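## Task

Run EL-3123: remove the plate's lid and place it upright and seated (lying flat within its locators) on LP1; transfer the plate from the dispenser stage to the reader stage, seated, oriented so well A1 sits at the corner engraved 'A1'; then release and move the gripper away.

## Robot and tools

Robot: one six-joint arm ending in a two-finger parallel gripper. The fingers extend along the gripper's own +z axis and close along its y axis. The reported hand point lies midway between the finger pads, roughly 1 cm short of the tips.

Frames: the scene frame has its origin on the table surface beneath the arm base, +z up, and +y to the left when facing along +x. The base may sit slightly tilted. Result lines give end_effector_position (metres) and end_effector_quat_wxyz in this frame; the printed position can drift from reality, more when reaching far. Movement commands, however, are expressed in the gripper's own axes, not the scene frame.

Deck notes: LP1 and N1 are bench spots labelled on the deck. On a labelled item, well A1 is at the labelled short end, in the corner opposite the labelled long side. A capped bottle stands loose on the bench next to the DISPENSER; avoid bumping it. Occasionally a held part gets a short tug or a loose item gets nudged.

Tool execute_actions, argument actions: a list of actions run in sequence; an empty list just returns state and images. Each action is a list of up to 15 rows, one row per 1/30 s control step; if fewer than 15, the last row is repeated, so every action lasts 0.5 s. A row is 7 numbers in [-1, 1]: dx, dy, dz, rx, ry, rz, opening. The first six are an offset, in gripper axes, from the hand's measured pose at the start of that action (for the first action in a call, the last pose reported in this scene). Every row refers to that same start, not to the preceding row. Scale: 1.0 equals 0.6 m of translation or 180 degrees; rx, ry, rz form a single rotation vector. opening is absolute, not an offset: +1 fully open (0.094 m), -1 closed. Optionally append 6 more numbers in [0, 1]: per-joint stiffness multipliers in joint order (waist to wrist roll), persisting until changed.

Each control step the commanded pose is clipped to at most 70 mm and 16 degrees from the measured pose, so a distant target needs several actions; after an action the arm only continues to the last clipped pose. Motions tend to finish a centimetre or more low, and repeated zero offsets let it sag further; to hold height, send a corrective offset toward the wanted pose, then zeros, increasing the correction if it still sits low. Offsets come from the measured pose, so repeating a small push against something rigid does not press harder, but against something yielding it goes deeper.

Tool move: target is one row like above (7 numbers, or 13 with stiffness), an offset in gripper axes from the pose in the latest result that reports one; opening is absolute and is sent when the move begins. speed is in m/s, 0.002 to 0.5, default 0.25; rotation may reach twice that value in rad/s. The straight path takes 0.5 to 10 s and is cut off at 10 s. It does not avoid obstacles; faster contact hits harder, and aiming further past a contact presses harder. The hand lags and can overshoot the speed, especially near full extension. blocking=false returns after 0.5 s while motion continues; until a result shows it ended, use wait or stop before any other motion command. The result adds a move: line with the outcome (done, off_target, moving, held, fault), any limits (paced = pose clipped; held = a check blocked steps, after which the arm may jump faster) and distance from target.

Tool wait: seconds, 0 to 10; the arm holds its last command, returning early if a running move finishes. Tool stop: brakes a running move (needs space to decelerate; fingers keep moving). Tool zoom_image: camera (cam_head_left, cam_head_right, cam_wrist) and region [x0, y0, x1, y1] in pixels from the top-left, at most 504 by 504. Tool finished_scene: scene number 1 or 2; ends that scene irreversibly, so the goal must already be met and stable. Replying with no tool call ends everything.

Result lines: Joint positions and Joint velocities list waist, shoulder, elbow, wrist pitch, wrist yaw, wrist roll (rad, rad/s), then the finger-pad gap (m, m/s). Limits (rad): waist -2.618 to 3.054, shoulder and elbow 0.000 to 3.142, wrist pitch and wrist yaw -1.571 to 1.571, wrist roll -2.094 to 2.094. Hand target is where the controller is currently steering. A pose unreachable line means the clearance check (which treats the base mount as arm) altered or blocked the command. grip_measured is finger opening on the command scale, possibly off by about 1 mm throughout a scene; to hold something, command roughly 0.03 below grip_measured (less for a lighter grip). Pad force tops out near 50 to 62 N, lower on parts under about 2 mm thick. Joint torques are total drive output with per-unit offsets and noise.

Motor heat: holding loads warms motors, even while you compose a reply (the arm holds its command meanwhile). MOTOR HOT appears at 75 °C; 90 °C stops the arm for 10 s; 100 °C drops the arm. These show as OVER-TEMPERATURE FAULT lines.

Cameras: cam_head_left, cam_head_right and cam_wrist, each 504x504, with calibration supplied; small per-scene offsets are possible.

Avoid: knocking or placing anything off the table (ends the scene), dropping or letting parts slip, slamming, hard impacts and heavy pressing. Move gently and smoothly.

Each tool is called after "Request:" in YAML: its name, and indented under it one key for each argument.

## Session

I'll start by looking at the scene.

Request:
execute_actions:
  actions: []

Scene clock: 0.00 s.
end_effector_position=(-0.0522, -0.4821, +0.3527) grip_measured=+1.000 end_effector_quat_wxyz=(+0.107, +0.981, -0.132, +0.096)
Joint positions: [-2.005  1.713  1.933 -1.311 -0.646  1.465  0.094]
Joint velocities: [-0.012  0.002 -0.007 -0.022  0.007 -0.022  0.   ]
Joint torques (N m, as the arm reports them, + toward a larger angle): no reading
Hand target: -0.053, -0.482, +0.359; +0.114, +0.981, -0.131, +0.091
Joint stiffness scale: [1. 1. 1. 1. 1. 1.]

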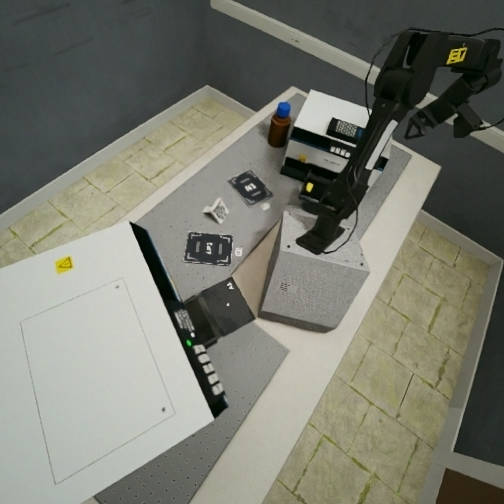

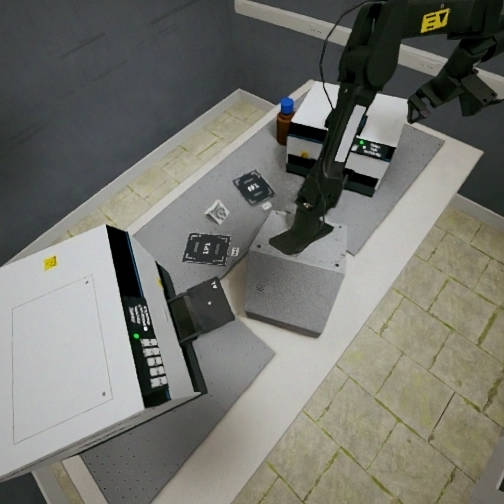

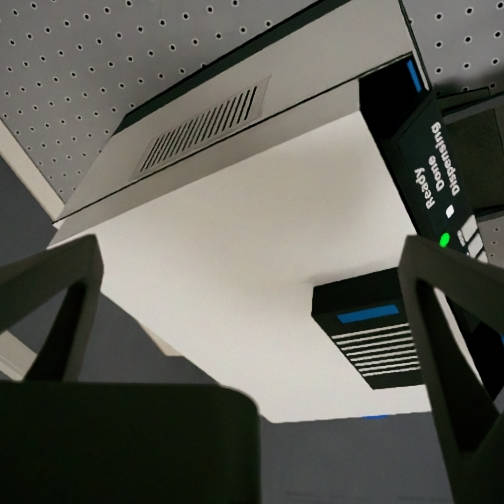

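Request:
zoom_image:
  camera: "cam_head_left"
  region: [160, 80, 420, 340]

Request:
zoom_image:
  camera: "cam_head_right"
  region: [150, 80, 420, 350]

Region (160, 80, 420, 340) of cam_head_left's 504x504 image, scaled by 1.938, with more detail than that image has.

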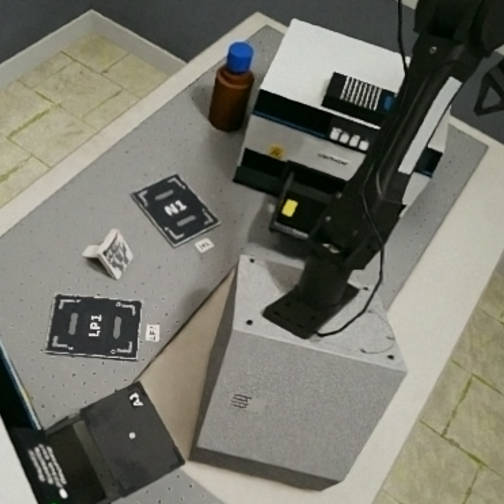

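Region (150, 80, 420, 350) of cam_head_right's 504x504 image, scaled by 1.867, with more detail than that image has.

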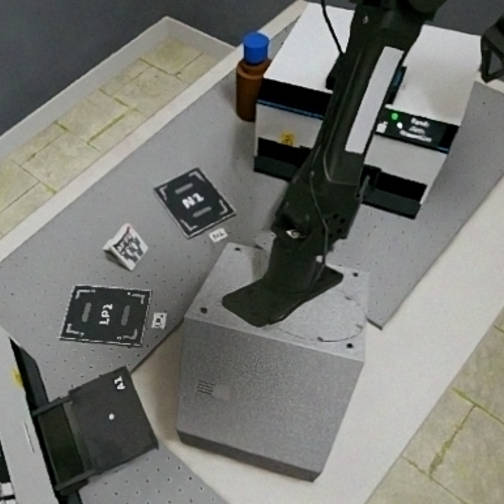

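Request:
zoom_image:
  camera: "cam_head_left"
  region: [180, 160, 290, 270]

Request:
zoom_image:
  camera: "cam_head_left"
  region: [165, 260, 265, 360]

Request:
zoom_image:
  camera: "cam_head_left"
  region: [265, 130, 385, 250]

Region (180, 160, 290, 270) of cam_head_left's 504x504 image, scaled by 4.582, with more detail than that image has.

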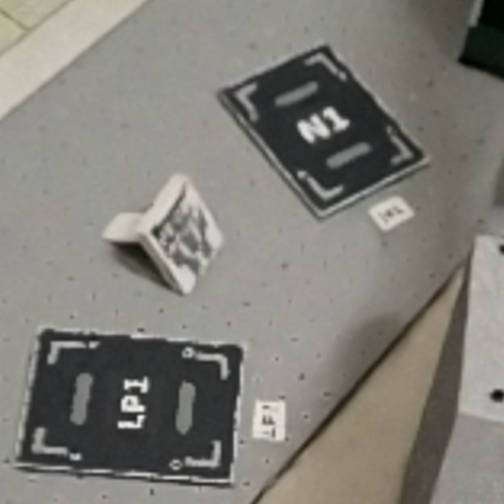

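Region (165, 260, 265, 360) of cam_head_left's 504x504 image, scaled by 5.040, with more detail than that image has.

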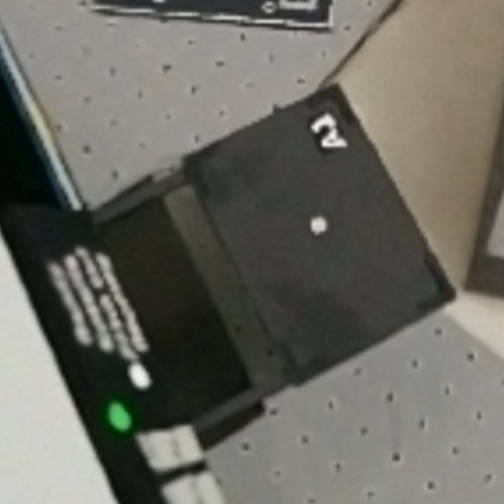

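Region (265, 130, 385, 250) of cam_head_left's 504x504 image, scaled by 4.200, with more detail than that image has.

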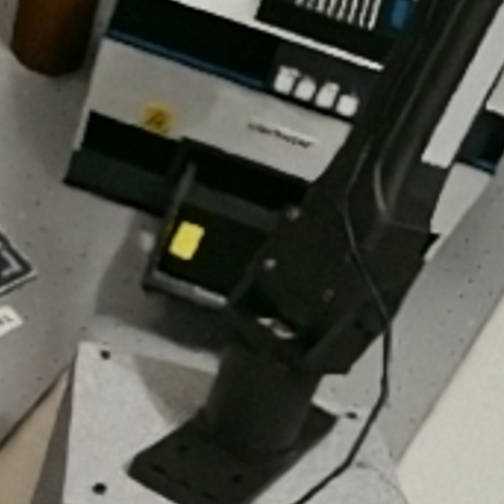

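Request:
move:
  target: [0.0989,-0.3589,-0.0241,0.0807,-0.0473,-0.2114,1.0]
  speed: 0.25

Scene clock: 60.13 s.
end_effector_position=(+0.0650, -0.2977, +0.3397) grip_measured=+1.000 end_effector_quat_wxyz=(-0.000, +0.980, +0.198, +0.008)
Joint positions: [-1.554  1.034  1.243 -1.337 -0.248  1.152  0.094]
Joint velocities: [ 0.012 -0.017 -0.017  0.037 -0.022  0.022  0.   ]
Joint torques (N m, as the arm reports them, + toward a larger angle): [ 0.41 -6.    4.37  0.36  0.12  0.06]
Hand target: +0.065, -0.291, +0.341; -0.002, +0.980, +0.199, +0.004
Off the commanded pose: 0.008 m, 1 deg.
Joint stiffness scale: [1. 1. 1. 1. 1. 1.]
move: done
camera_calibration (this result's frames):
cam_wrist: T_world_to_cam=[[-0.3922, 0.919848, -0.00766277, 0.296932], [0.741739, 0.321164, 0.588793, -0.14791], [0.544062, 0.225241, -0.808247, 0.430954], [0, 0, 0, 1]] pos_world=[-0.00829828, -0.322698, 0.437681]

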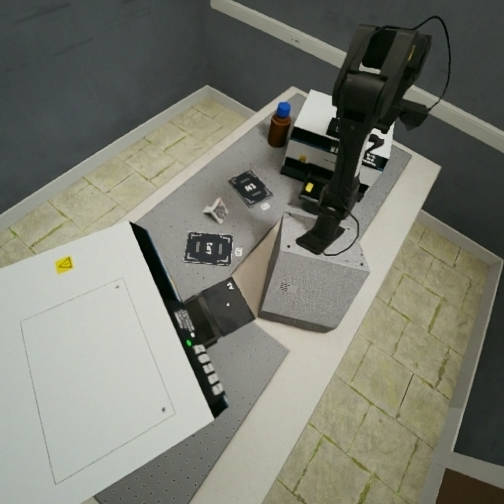

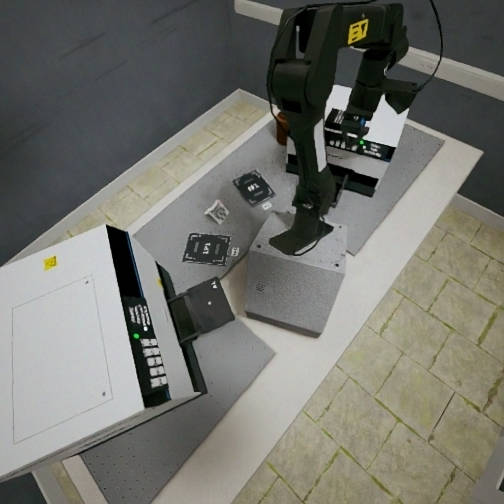

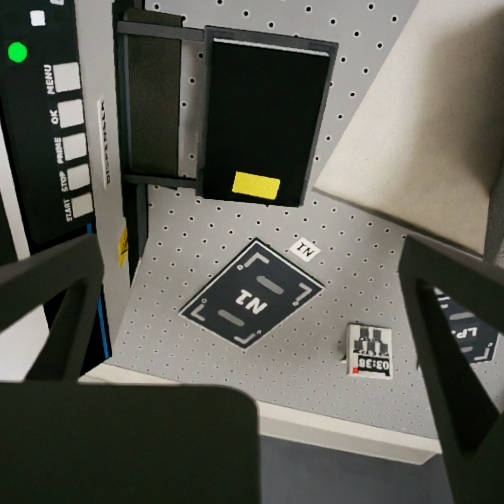

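Request:
zoom_image:
  camera: "cam_wrist"
  region: [110, 0, 350, 240]

Region (110, 0, 350, 240) of cam_wrist's 504x504 image, scaled by 2.100, with more detail than that image has.

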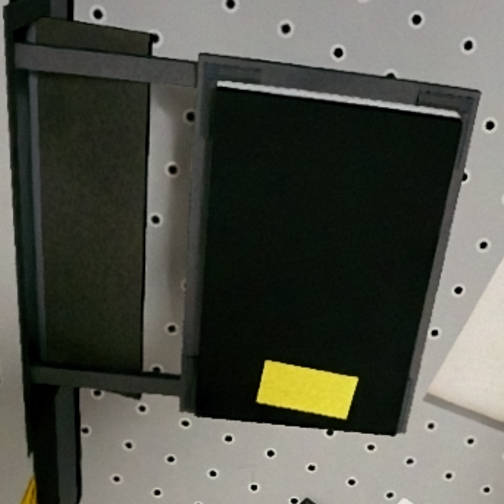

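Request:
move:
  target: [0.0618,-0.0200,0.2836,0.0007,-0.0050,0.0352,1.0]
  speed: 0.2

Scene clock: 83.13 s.
end_effector_position=(+0.0971, -0.2751, +0.1747) grip_measured=+1.000 end_effector_quat_wxyz=(+0.005, +0.990, +0.142, +0.006)
Joint positions: [-1.196  1.178  0.702 -0.588 -0.078  1.59   0.094]
Joint velocities: [-0.012 -0.007 -0.012  0.037  0.007 -0.022  0.   ]
Joint torques (N m, as the arm reports them, + toward a larger angle): [ 0.5  -3.52  3.53  0.61  0.12  0.1 ]
Hand target: +0.096, -0.271, +0.170; -0.002, +0.990, +0.143, +0.001
Off the commanded pose: 0.006 m, 1 deg.
Joint stiffness scale: [1. 1. 1. 1. 1. 1.]
move: done
camera_calibration (this result's frames):
cam_wrist: T_world_to_cam=[[-0.285289, 0.95829, -0.0170443, 0.289325], [0.775272, 0.241186, 0.583766, -0.106261], [0.563528, 0.153328, -0.811743, 0.253954], [0, 0, 0, 1]] pos_world=[0.0218116, -0.290567, 0.273108]

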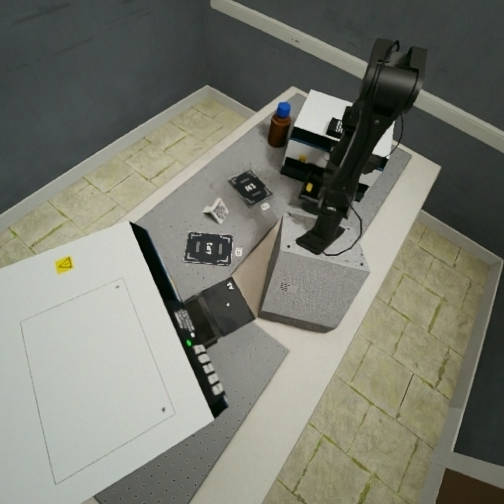

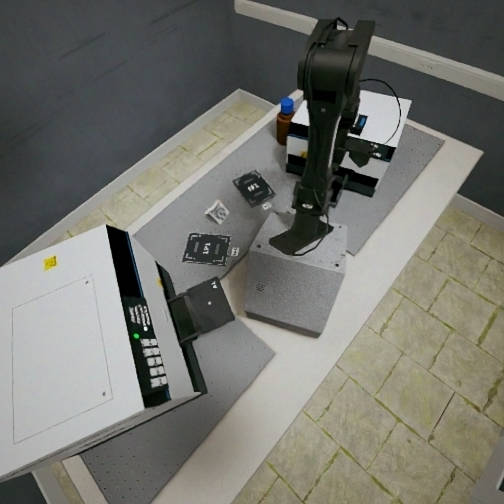

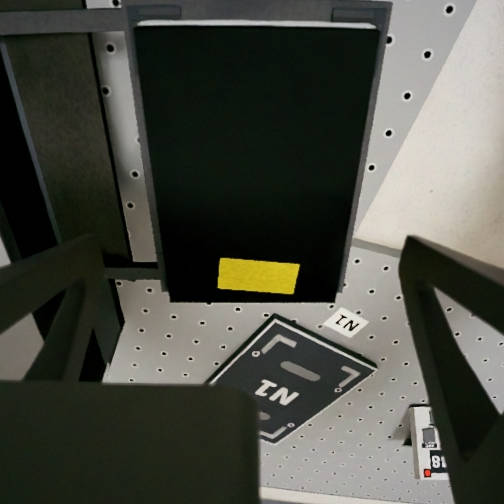

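Request:
zoom_image:
  camera: "cam_head_left"
  region: [290, 160, 340, 210]

Request:
zoom_image:
  camera: "cam_wrist"
  region: [110, 0, 410, 100]

Region (290, 160, 340, 210) of cam_head_left's 504x504 image, scaled by 10.080, with more detail than that image has.

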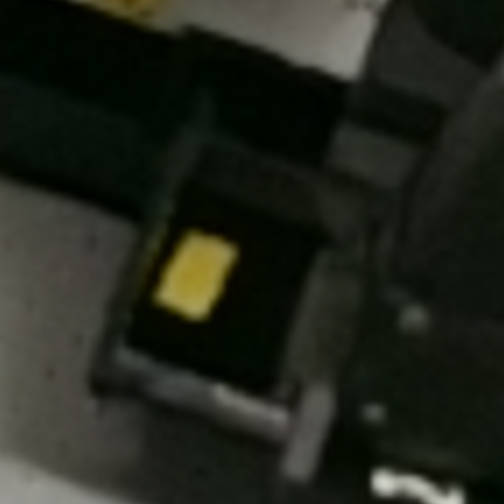

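Region (110, 0, 410, 100) of cam_wrist's 504x504 image, scaled by 1.680, with more detail than that image has.

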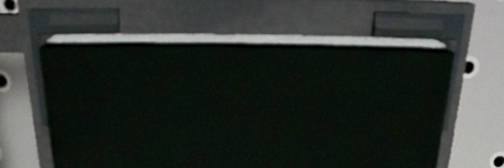

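Request:
move:
  target: [-0.1,0.0,0.02,0,0,0,1.0]
  speed: 0.15

Request:
zoom_image:
  camera: "cam_wrist"
  region: [100, 130, 400, 330]

Scene clock: 105.13 s.
end_effector_position=(+0.0430, -0.2904, +0.1646) grip_measured=+1.000 end_effector_quat_wxyz=(+0.006, +0.989, +0.144, +0.008)
Joint positions: [-1.466  1.258  0.702 -0.541 -0.21   1.345  0.094]
Joint velocities: [ 0.002 -0.012 -0.002 -0.037 -0.051 -0.066  0.   ]
Joint torques (N m, as the arm reports them, + toward a larger angle): [-1.49 -3.93  4.08  0.59  0.05 -0.06]
Hand target: +0.039, -0.292, +0.163; +0.006, +0.990, +0.142, +0.005
Off the commanded pose: 0.004 m, 0 deg.
Joint stiffness scale: [1. 1. 1. 1. 1. 1.]
move: done
camera_calibration (this result's frames):
cam_wrist: T_world_to_cam=[[-0.290628, 0.956641, -0.0193077, 0.288511], [0.771573, 0.246242, 0.586549, -0.0535365], [0.565871, 0.15557, -0.809684, 0.278833], [0, 0, 0, 1]] pos_world=[-0.0326266, -0.306197, 0.262739]

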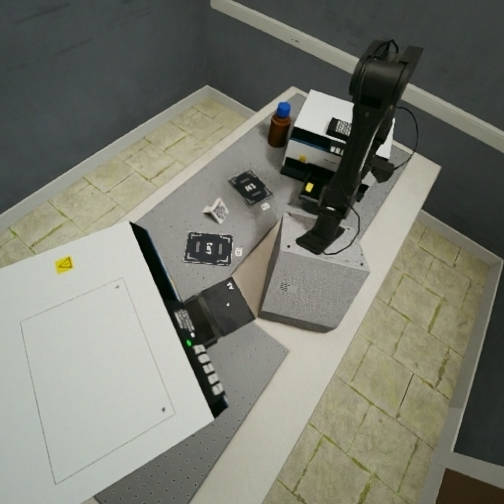

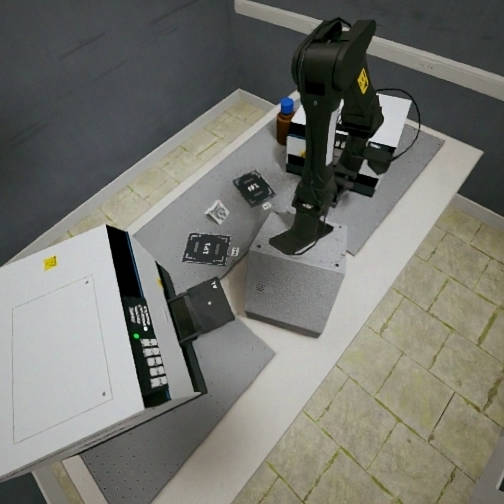

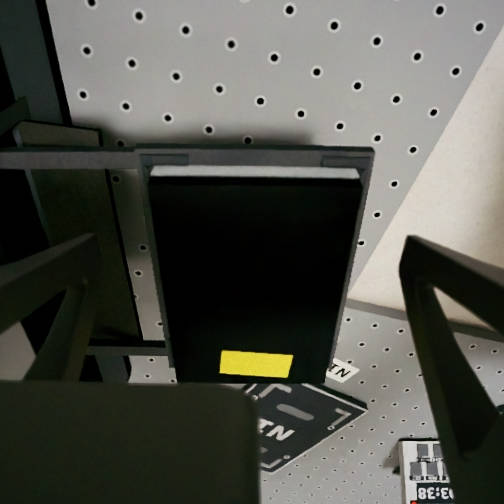

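Region (100, 130, 400, 330) of cam_wrist's 504x504 image, scaled by 1.680, with more detail than that image has.

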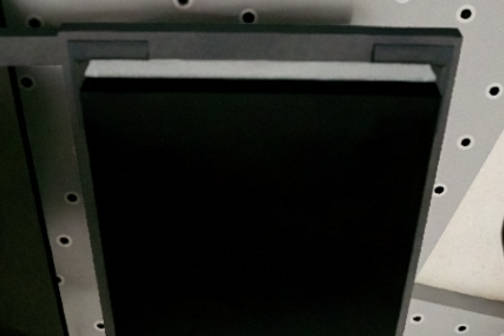

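Request:
zoom_image:
  camera: "cam_wrist"
  region: [130, 140, 200, 210]

Request:
zoom_image:
  camera: "cam_head_left"
  region: [290, 165, 340, 215]

Region (130, 140, 200, 210) of cam_wrist's 504x504 image, scaled by 7.200, with more detail than that image has.

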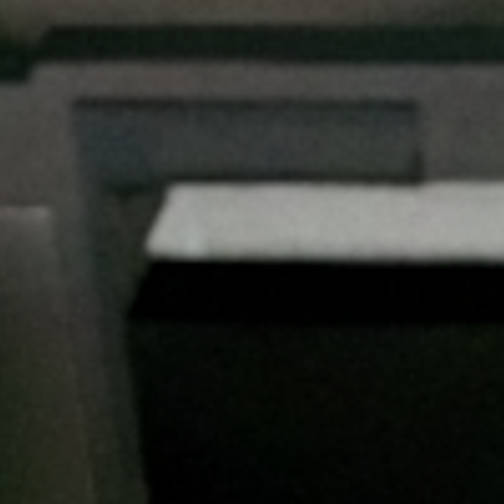

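Region (290, 165, 340, 215) of cam_head_left's 504x504 image, scaled by 10.080, with more detail than that image has.

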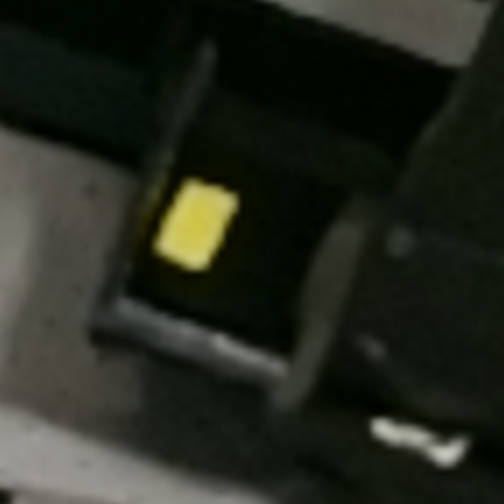

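Request:
move:
  target: [0.103,-0.002,0.047,0.007,-0.007,0.002,1.0]
  speed: 0.12

Scene clock: 132.13 s.
end_effector_position=(+0.1048, -0.2778, +0.1417) grip_measured=+1.000 end_effector_quat_wxyz=(+0.004, +0.990, +0.141, +0.002)
Joint positions: [-1.151  1.309  0.679 -0.437 -0.05   1.631  0.094]
Joint velocities: [-0.017 -0.002 -0.007  0.11   0.081 -0.037  0.   ]
Joint torques (N m, as the arm reports them, + toward a larger angle): [ 0.55 -4.23  2.75  0.62  0.13  0.2 ]
Hand target: +0.103, -0.272, +0.137; -0.004, +0.990, +0.141, -0.004
Off the commanded pose: 0.008 m, 1 deg.
Joint stiffness scale: [1. 1. 1. 1. 1. 1.]
move: done
camera_calibration (this result's frames):
cam_wrist: T_world_to_cam=[[-0.28409, 0.958717, -0.0124412, 0.292926], [0.780131, 0.238676, 0.578298, -0.0927146], [0.557394, 0.154583, -0.815731, 0.224866], [0, 0, 0, 1]] pos_world=[0.0302082, -0.293465, 0.240691]

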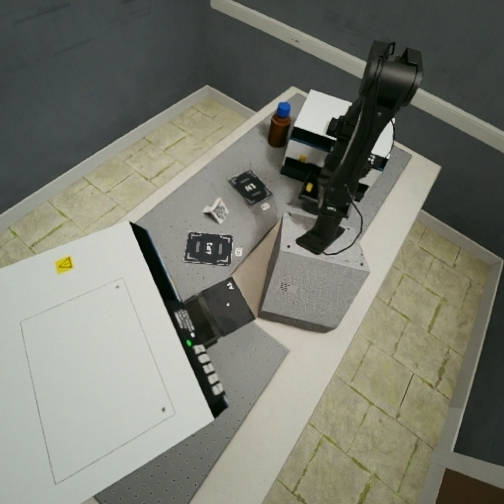

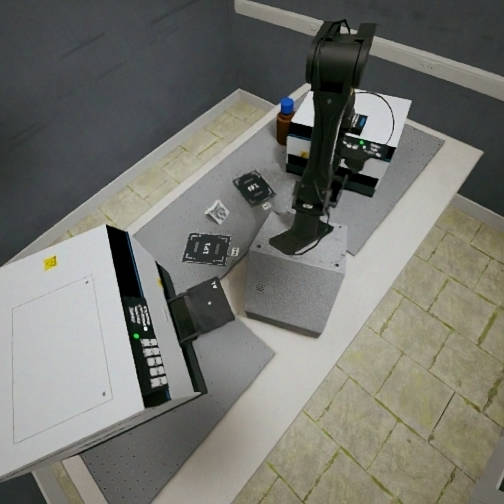

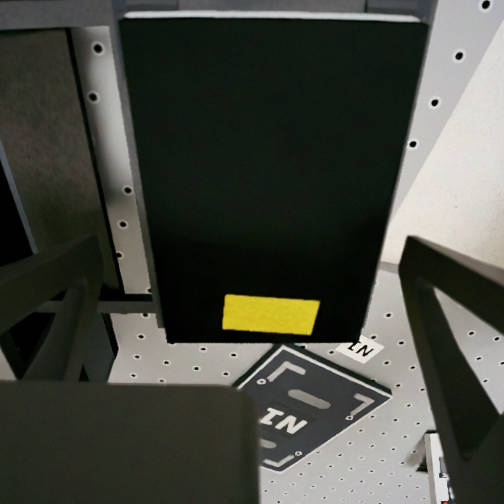

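Request:
execute_actions:
  actions:
    - [[-0.001,-0.012,0.009,0.005,-0.004,0,1],[-0.0015,-0.013,0.0095,0.0055,-0.004,0,1],[-0.002,-0.0145,0.010,0.006,-0.004,0,1],[-0.0025,-0.016,0.0105,0.0065,-0.004,0,1],[-0.003,-0.0175,0.011,0.007,-0.004,0,1],[-0.0033,-0.0193,0.0117,0.0075,-0.004,0,1]]

Request:
wait:
  seconds: 0.3

Scene clock: 142.13 s.
end_effector_position=(+0.1023, -0.2726, +0.1389) grip_measured=+1.000 end_effector_quat_wxyz=(-0.001, +0.990, +0.140, -0.000)
Joint positions: [-1.151  1.309  0.662 -0.428 -0.047  1.633  0.094]
Joint velocities: [-0.002  0.007  0.002  0.051  0.037 -0.007  0.   ]
Joint torques (N m, as the arm reports them, + toward a larger angle): [ 0.3  -4.36  2.48  0.58  0.12  0.06]
Hand target: +0.100, -0.267, +0.135; -0.007, +0.990, +0.141, -0.006
Off the commanded pose: 0.007 m, 1 deg.
Joint stiffness scale: [1. 1. 1. 1. 1. 1.]
camera_calibration (this result's frames):
cam_wrist: T_world_to_cam=[[-0.281515, 0.959551, -0.00345611, 0.285848], [0.783993, 0.232083, 0.575754, -0.0922031], [0.553267, 0.159374, -0.817615, 0.225137], [0, 0, 0, 1]] pos_world=[0.0281962, -0.288767, 0.23815]

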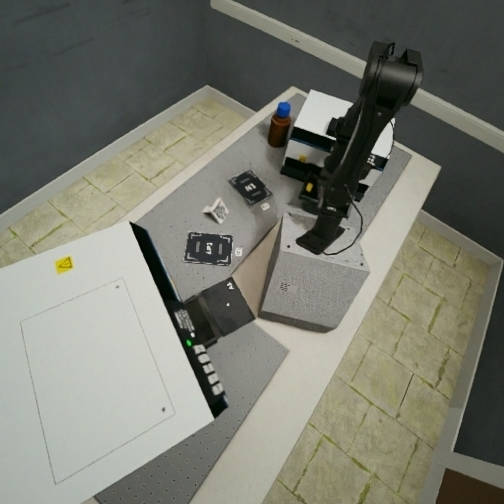

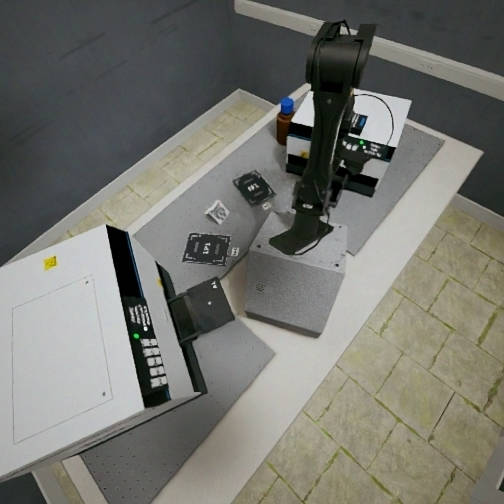

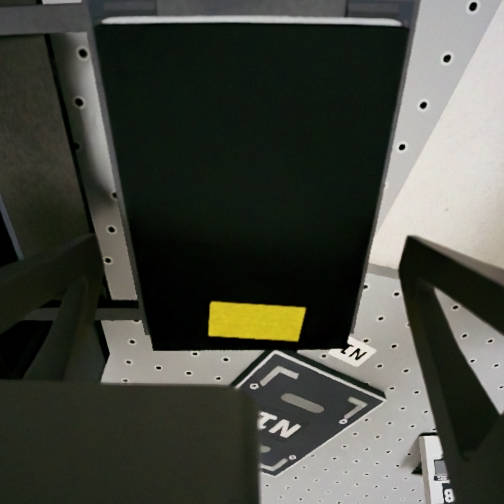

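Scene clock: 142.43 s.
end_effector_position=(+0.1023, -0.2726, +0.1389) grip_measured=+1.000 end_effector_quat_wxyz=(-0.001, +0.990, +0.140, -0.000)
Joint positions: [-1.151  1.309  0.662 -0.428 -0.047  1.633  0.094]
Joint velocities: [-0.007  0.017 -0.007 -0.081 -0.022 -0.007  0.   ]
Joint torques (N m, as the arm reports them, + toward a larger angle): [ 0.19 -4.45  2.62  0.58  0.12  0.03]
Hand target: +0.100, -0.267, +0.135; -0.007, +0.990, +0.141, -0.006
Off the commanded pose: 0.007 m, 1 deg.
Joint stiffness scale: [1. 1. 1. 1. 1. 1.]
wait: 0.30 s; at rest by 0.17 s
camera_calibration (this result's frames):
cam_wrist: T_world_to_cam=[[-0.281515, 0.959551, -0.00345611, 0.285848], [0.783993, 0.232083, 0.575754, -0.0922031], [0.553267, 0.159374, -0.817615, 0.225137], [0, 0, 0, 1]] pos_world=[0.0281962, -0.288767, 0.23815]

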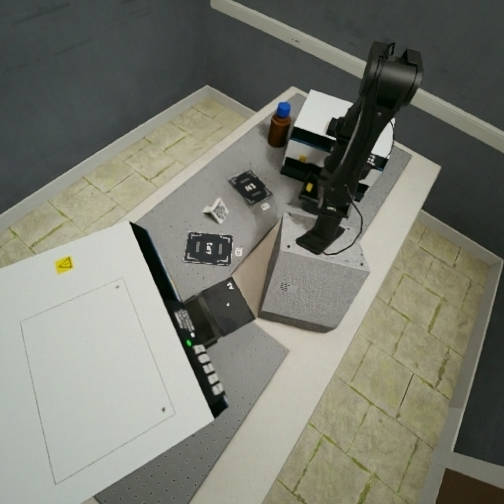

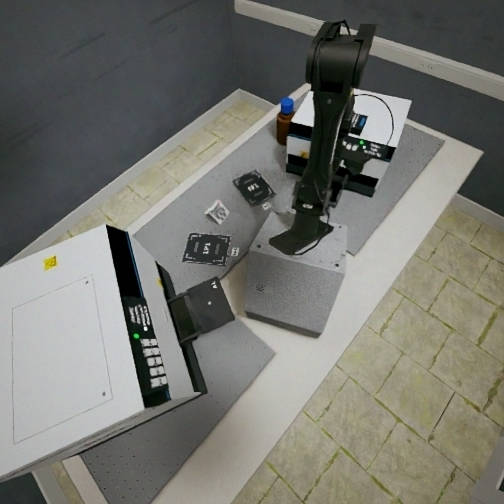

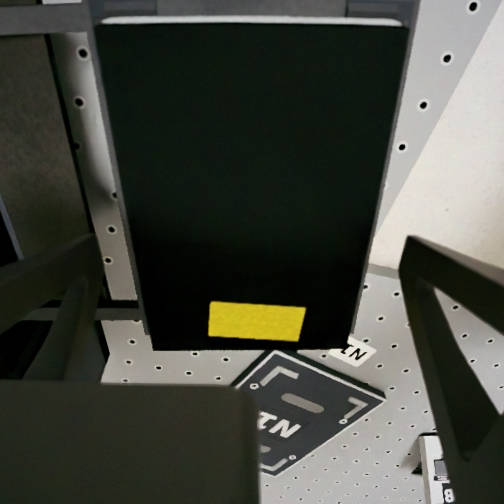

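Request:
execute_actions:
  actions:
    - [[-0.0017,-0.0098,0.009,0.004,-0.004,0,1],[-0.0017,-0.0098,0.011,0.004,-0.004,0,1],[-0.0017,-0.0098,0.013,0.004,-0.004,0,1],[-0.0017,-0.0098,0.015,0.004,-0.004,0,1],[-0.0017,-0.0098,0.017,0.004,-0.004,0,1],[-0.0017,-0.0098,0.019,0.004,-0.004,0,1],[-0.0017,-0.0098,0.021,0.004,-0.004,0,1],[-0.0017,-0.0098,0.023,0.004,-0.004,0,1],[-0.0017,-0.0098,0.025,0.004,-0.004,0,1],[-0.0017,-0.0098,0.027,0.004,-0.004,0,1]]

Request:
wait:
  seconds: 0.3

Scene clock: 154.90 s.
end_effector_position=(+0.1004, -0.2709, +0.1274) grip_measured=+1.000 end_effector_quat_wxyz=(-0.003, +0.990, +0.138, -0.003)
Joint positions: [-1.151  1.352  0.647 -0.378 -0.044  1.635  0.094]
Joint velocities: [-0.012 -0.007 -0.007  0.066  0.037 -0.066  0.   ]
Joint torques (N m, as the arm reports them, + toward a larger angle): [ 0.55 -4.49  2.47  0.66  0.13  0.09]
Hand target: +0.100, -0.267, +0.123; -0.006, +0.990, +0.140, -0.007
Off the commanded pose: 0.006 m, 1 deg.
Joint stiffness scale: [1. 1. 1. 1. 1. 1.]
camera_calibration (this result's frames):
cam_wrist: T_world_to_cam=[[-0.279406, 0.960169, 0.00280853, 0.282845], [0.787607, 0.227516, 0.572636, -0.0857668], [0.549188, 0.16221, -0.819805, 0.217964], [0, 0, 0, 1]] pos_world=[0.0268758, -0.287421, 0.227007]

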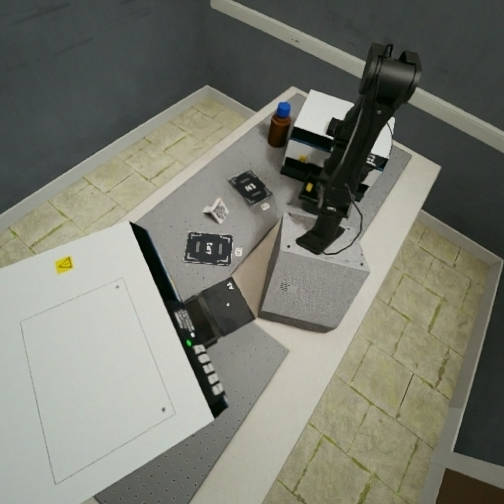

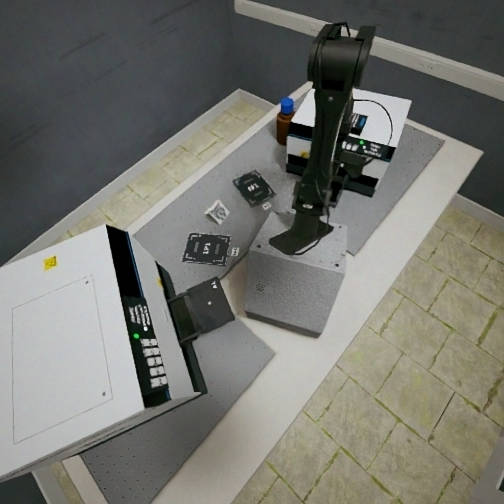

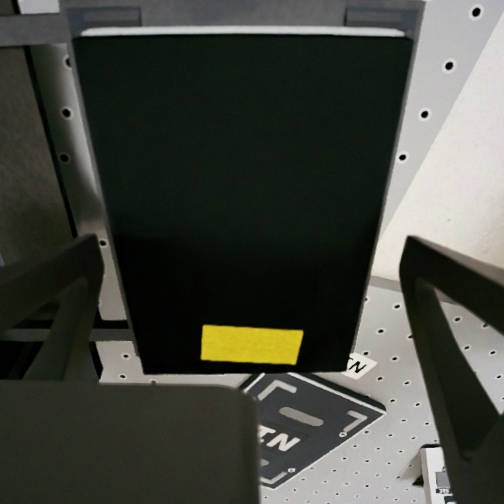

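Scene clock: 155.20 s.
end_effector_position=(+0.1012, -0.2732, +0.1273) grip_measured=+1.000 end_effector_quat_wxyz=(+0.001, +0.990, +0.139, -0.002)
Joint positions: [-1.151  1.352  0.647 -0.368 -0.043  1.635  0.094]
Joint velocities: [-0.002 -0.002 -0.007  0.022 -0.022 -0.022  0.   ]
Joint torques (N m, as the arm reports them, + toward a larger angle): [ 0.46 -4.31  2.4   0.61  0.13  0.12]
Hand target: +0.100, -0.267, +0.123; -0.006, +0.990, +0.140, -0.007
Off the commanded pose: 0.008 m, 1 deg.
Joint stiffness scale: [1. 1. 1. 1. 1. 1.]
wait: 0.30 s; at rest by 0.23 s
camera_calibration (this result's frames):
cam_wrist: T_world_to_cam=[[-0.279835, 0.960025, -0.00672352, 0.28645], [0.785878, 0.233085, 0.572772, -0.0840958], [0.551442, 0.154998, -0.819687, 0.215642], [0, 0, 0, 1]] pos_world=[0.0273335, -0.288822, 0.226853]

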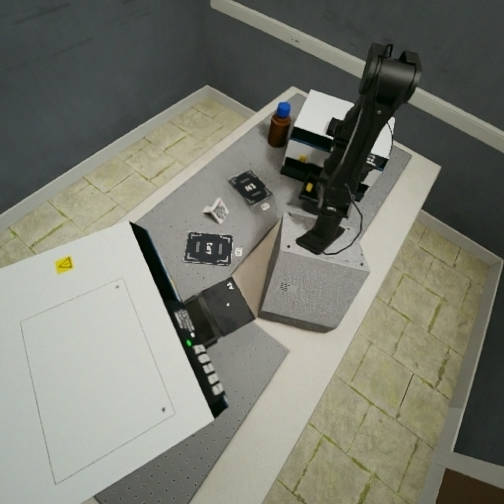

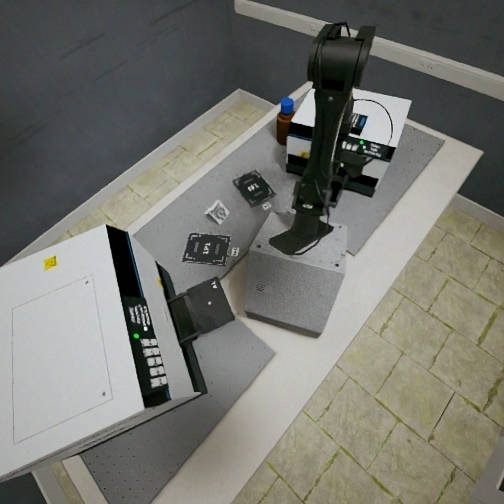

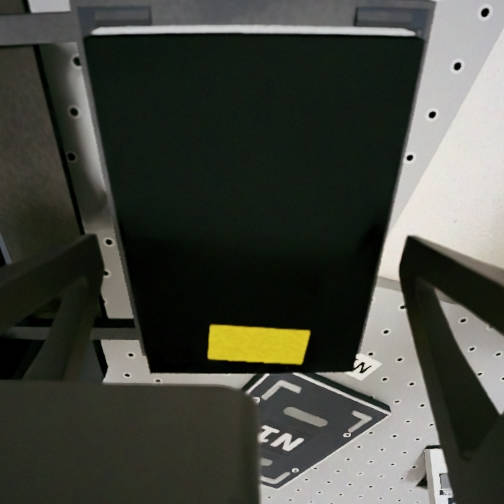

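Request:
zoom_image:
  camera: "cam_wrist"
  region: [60, 210, 160, 310]

Request:
zoom_image:
  camera: "cam_wrist"
  region: [345, 210, 445, 310]

Region (60, 210, 160, 310) of cam_wrist's 504x504 image, scaled by 5.040, with more detail than that image has.

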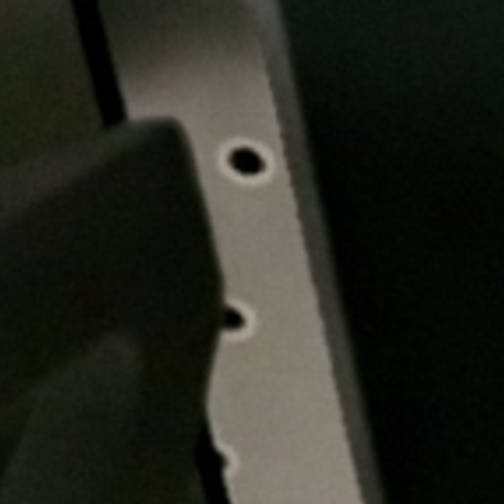

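Region (345, 210, 445, 310) of cam_wrist's 504x504 image, scaled by 5.040, with more detail than that image has.

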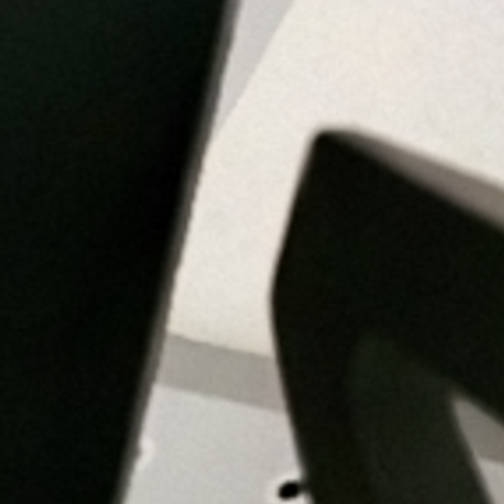

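Request:
execute_actions:
  actions:
    - [[-0.001,-0.0105,0.0075,0.0045,-0.003,0,0.9],[-0.001,-0.0105,0.0075,0.0045,-0.003,0,0.86],[-0.001,-0.0105,0.0075,0.0045,-0.003,0,0.83],[-0.001,-0.0105,0.0075,0.0045,-0.003,0,0.80],[-0.001,-0.0105,0.0075,0.0045,-0.003,0,0.77],[-0.001,-0.0105,0.0075,0.0045,-0.003,0,0.74]]

Scene clock: 179.60 s.
end_effector_position=(+0.1014, -0.2738, +0.1273) grip_measured=+0.741 end_effector_quat_wxyz=(+0.003, +0.990, +0.139, -0.002)
Joint positions: [-1.151  1.352  0.647 -0.365 -0.043  1.635  0.082]
Joint velocities: [ 0.002  0.007 -0.012 -0.007 -0.022  0.007 -0.001]
Joint torques (N m, as the arm reports them, + toward a larger angle): [ 0.36 -4.54  2.28  0.57  0.15  0.1 ]
Hand target: +0.099, -0.267, +0.123; -0.005, +0.990, +0.139, -0.007
Off the commanded pose: 0.008 m, 1 deg.
Joint stiffness scale: [1. 1. 1. 1. 1. 1.]
camera_calibration (this result's frames):
cam_wrist: T_world_to_cam=[[-0.279583, 0.960076, -0.00938768, 0.28744], [0.785424, 0.234324, 0.572889, -0.0837555], [0.552216, 0.152796, -0.81958, 0.214923], [0, 0, 0, 1]] pos_world=[0.027463, -0.289178, 0.226827]

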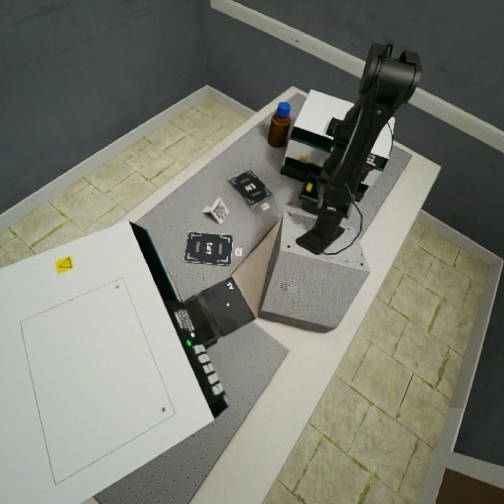

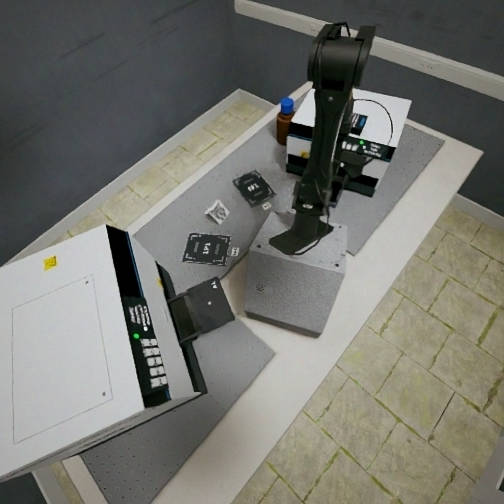

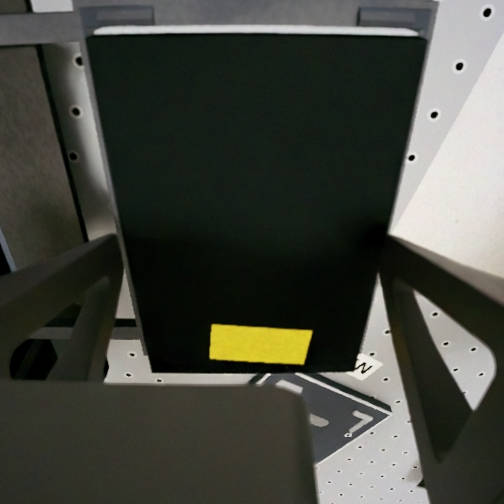

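Request:
zoom_image:
  camera: "cam_wrist"
  region: [60, 210, 160, 310]

Request:
zoom_image:
  camera: "cam_wrist"
  region: [345, 210, 445, 310]

Region (60, 210, 160, 310) of cam_wrist's 504x504 image, scaled by 5.040, with more detail than that image has.

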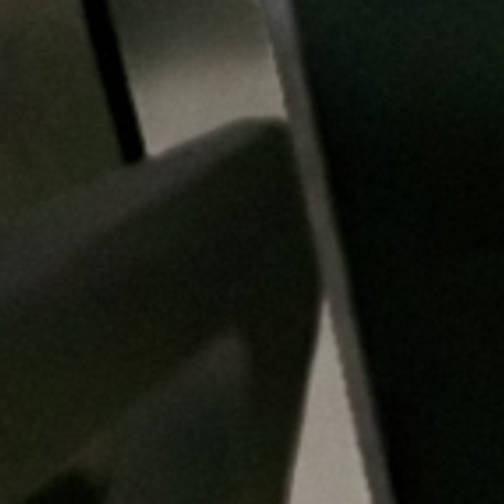

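Region (345, 210, 445, 310) of cam_wrist's 504x504 image, scaled by 5.040, with more detail than that image has.

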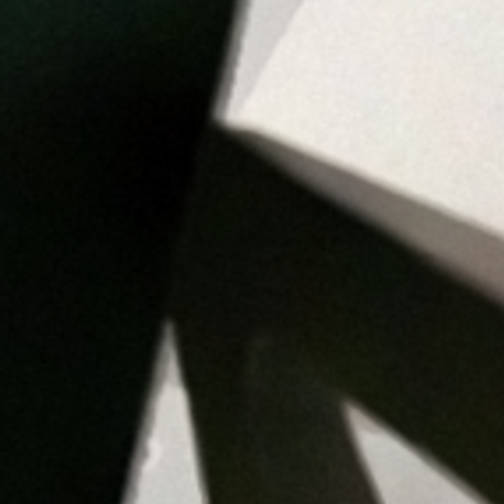

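Request:
execute_actions:
  actions:
    - [[-0.001,-0.0125,0.0075,0.006,-0.003,0,1],[-0.001,-0.0125,0.0075,0.006,-0.003,0,1],[-0.001,-0.0125,0.0075,0.006,-0.003,0,1],[-0.001,-0.0125,0.0075,0.006,-0.003,0,1],[-0.001,-0.0125,0.0085,0.006,-0.003,0,1],[-0.001,-0.0125,0.0095,0.006,-0.003,0,1],[-0.001,-0.0125,0.0105,0.006,-0.003,0,1],[-0.001,-0.0125,0.0115,0.006,-0.003,0,1],[-0.001,-0.0125,0.0125,0.006,-0.003,0,1],[-0.001,-0.0125,0.0135,0.006,-0.003,0,1],[-0.001,-0.0125,0.0145,0.006,-0.003,0,1],[-0.001,-0.0125,0.0155,0.006,-0.003,0,1]]

Request:
wait:
  seconds: 0.4

Scene clock: 197.43 s.
end_effector_position=(+0.1016, -0.2749, +0.1243) grip_measured=+1.000 end_effector_quat_wxyz=(+0.004, +0.990, +0.139, -0.001)
Joint positions: [-1.151  1.366  0.647 -0.349 -0.043  1.635  0.094]
Joint velocities: [ 0.007  0.071 -0.007 -0.051  0.022 -0.007  0.   ]
Joint torques (N m, as the arm reports them, + toward a larger angle): [ 0.3  -4.65  1.92  0.61  0.13  0.06]
Hand target: +0.099, -0.267, +0.118; -0.006, +0.990, +0.139, -0.007
Off the commanded pose: 0.011 m, 1 deg.
Joint stiffness scale: [1. 1. 1. 1. 1. 1.]
camera_calibration (this result's frames):
cam_wrist: T_world_to_cam=[[-0.279663, 0.960032, -0.0112895, 0.288751], [0.785037, 0.235423, 0.572969, -0.0816501], [0.552726, 0.151375, -0.819499, 0.212066], [0, 0, 0, 1]] pos_world=[0.027637, -0.290089, 0.22383]

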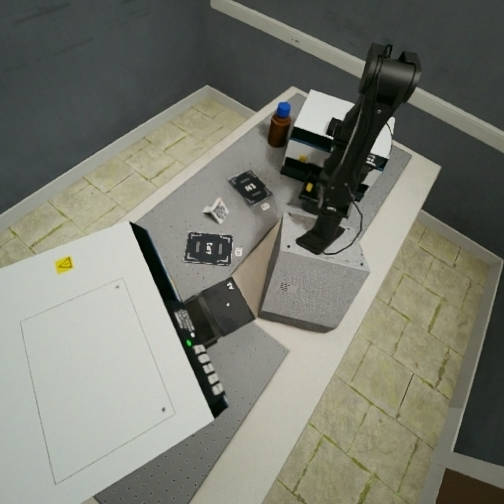

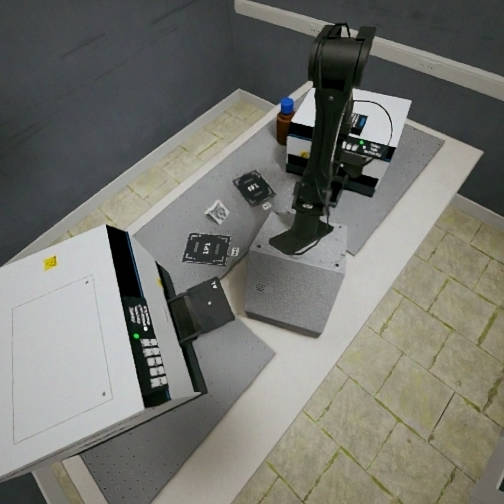

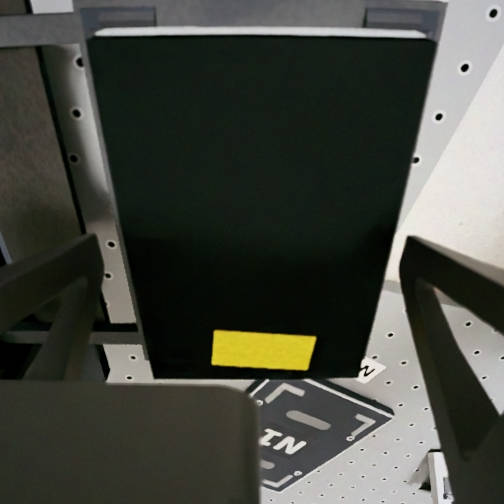

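Scene clock: 197.83 s.
end_effector_position=(+0.1019, -0.2756, +0.1239) grip_measured=+1.000 end_effector_quat_wxyz=(+0.005, +0.990, +0.138, -0.001)
Joint positions: [-1.151  1.368  0.647 -0.345 -0.043  1.636  0.094]
Joint velocities: [ 0.002  0.002 -0.002 -0.037 -0.081  0.022  0.   ]
Joint torques (N m, as the arm reports them, + toward a larger angle): [ 0.41 -4.36  1.92  0.62  0.12  0.1 ]
Hand target: +0.099, -0.267, +0.118; -0.006, +0.990, +0.139, -0.007
Off the commanded pose: 0.011 m, 1 deg.
Joint stiffness scale: [1. 1. 1. 1. 1. 1.]
wait: 0.40 s; at rest by 0.17 s
camera_calibration (this result's frames):
cam_wrist: T_world_to_cam=[[-0.279407, 0.960071, -0.0139534, 0.289808], [0.784582, 0.236663, 0.573081, -0.0810563], [0.553501, 0.149175, -0.81938, 0.211009], [0, 0, 0, 1]] pos_world=[0.0277762, -0.290531, 0.223392]

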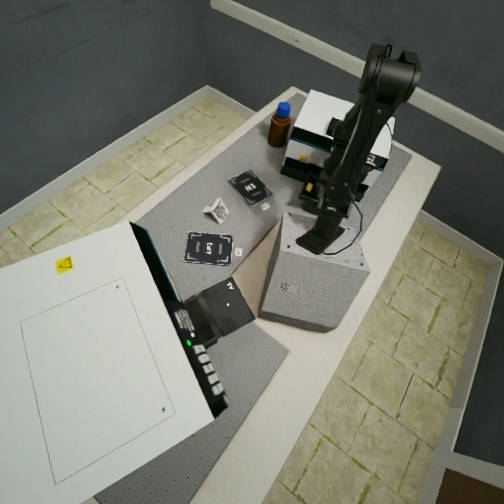

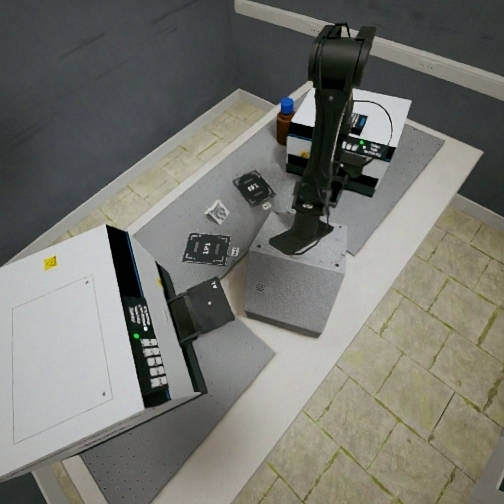

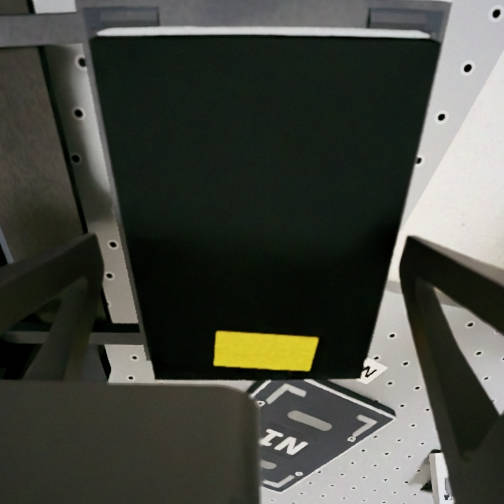

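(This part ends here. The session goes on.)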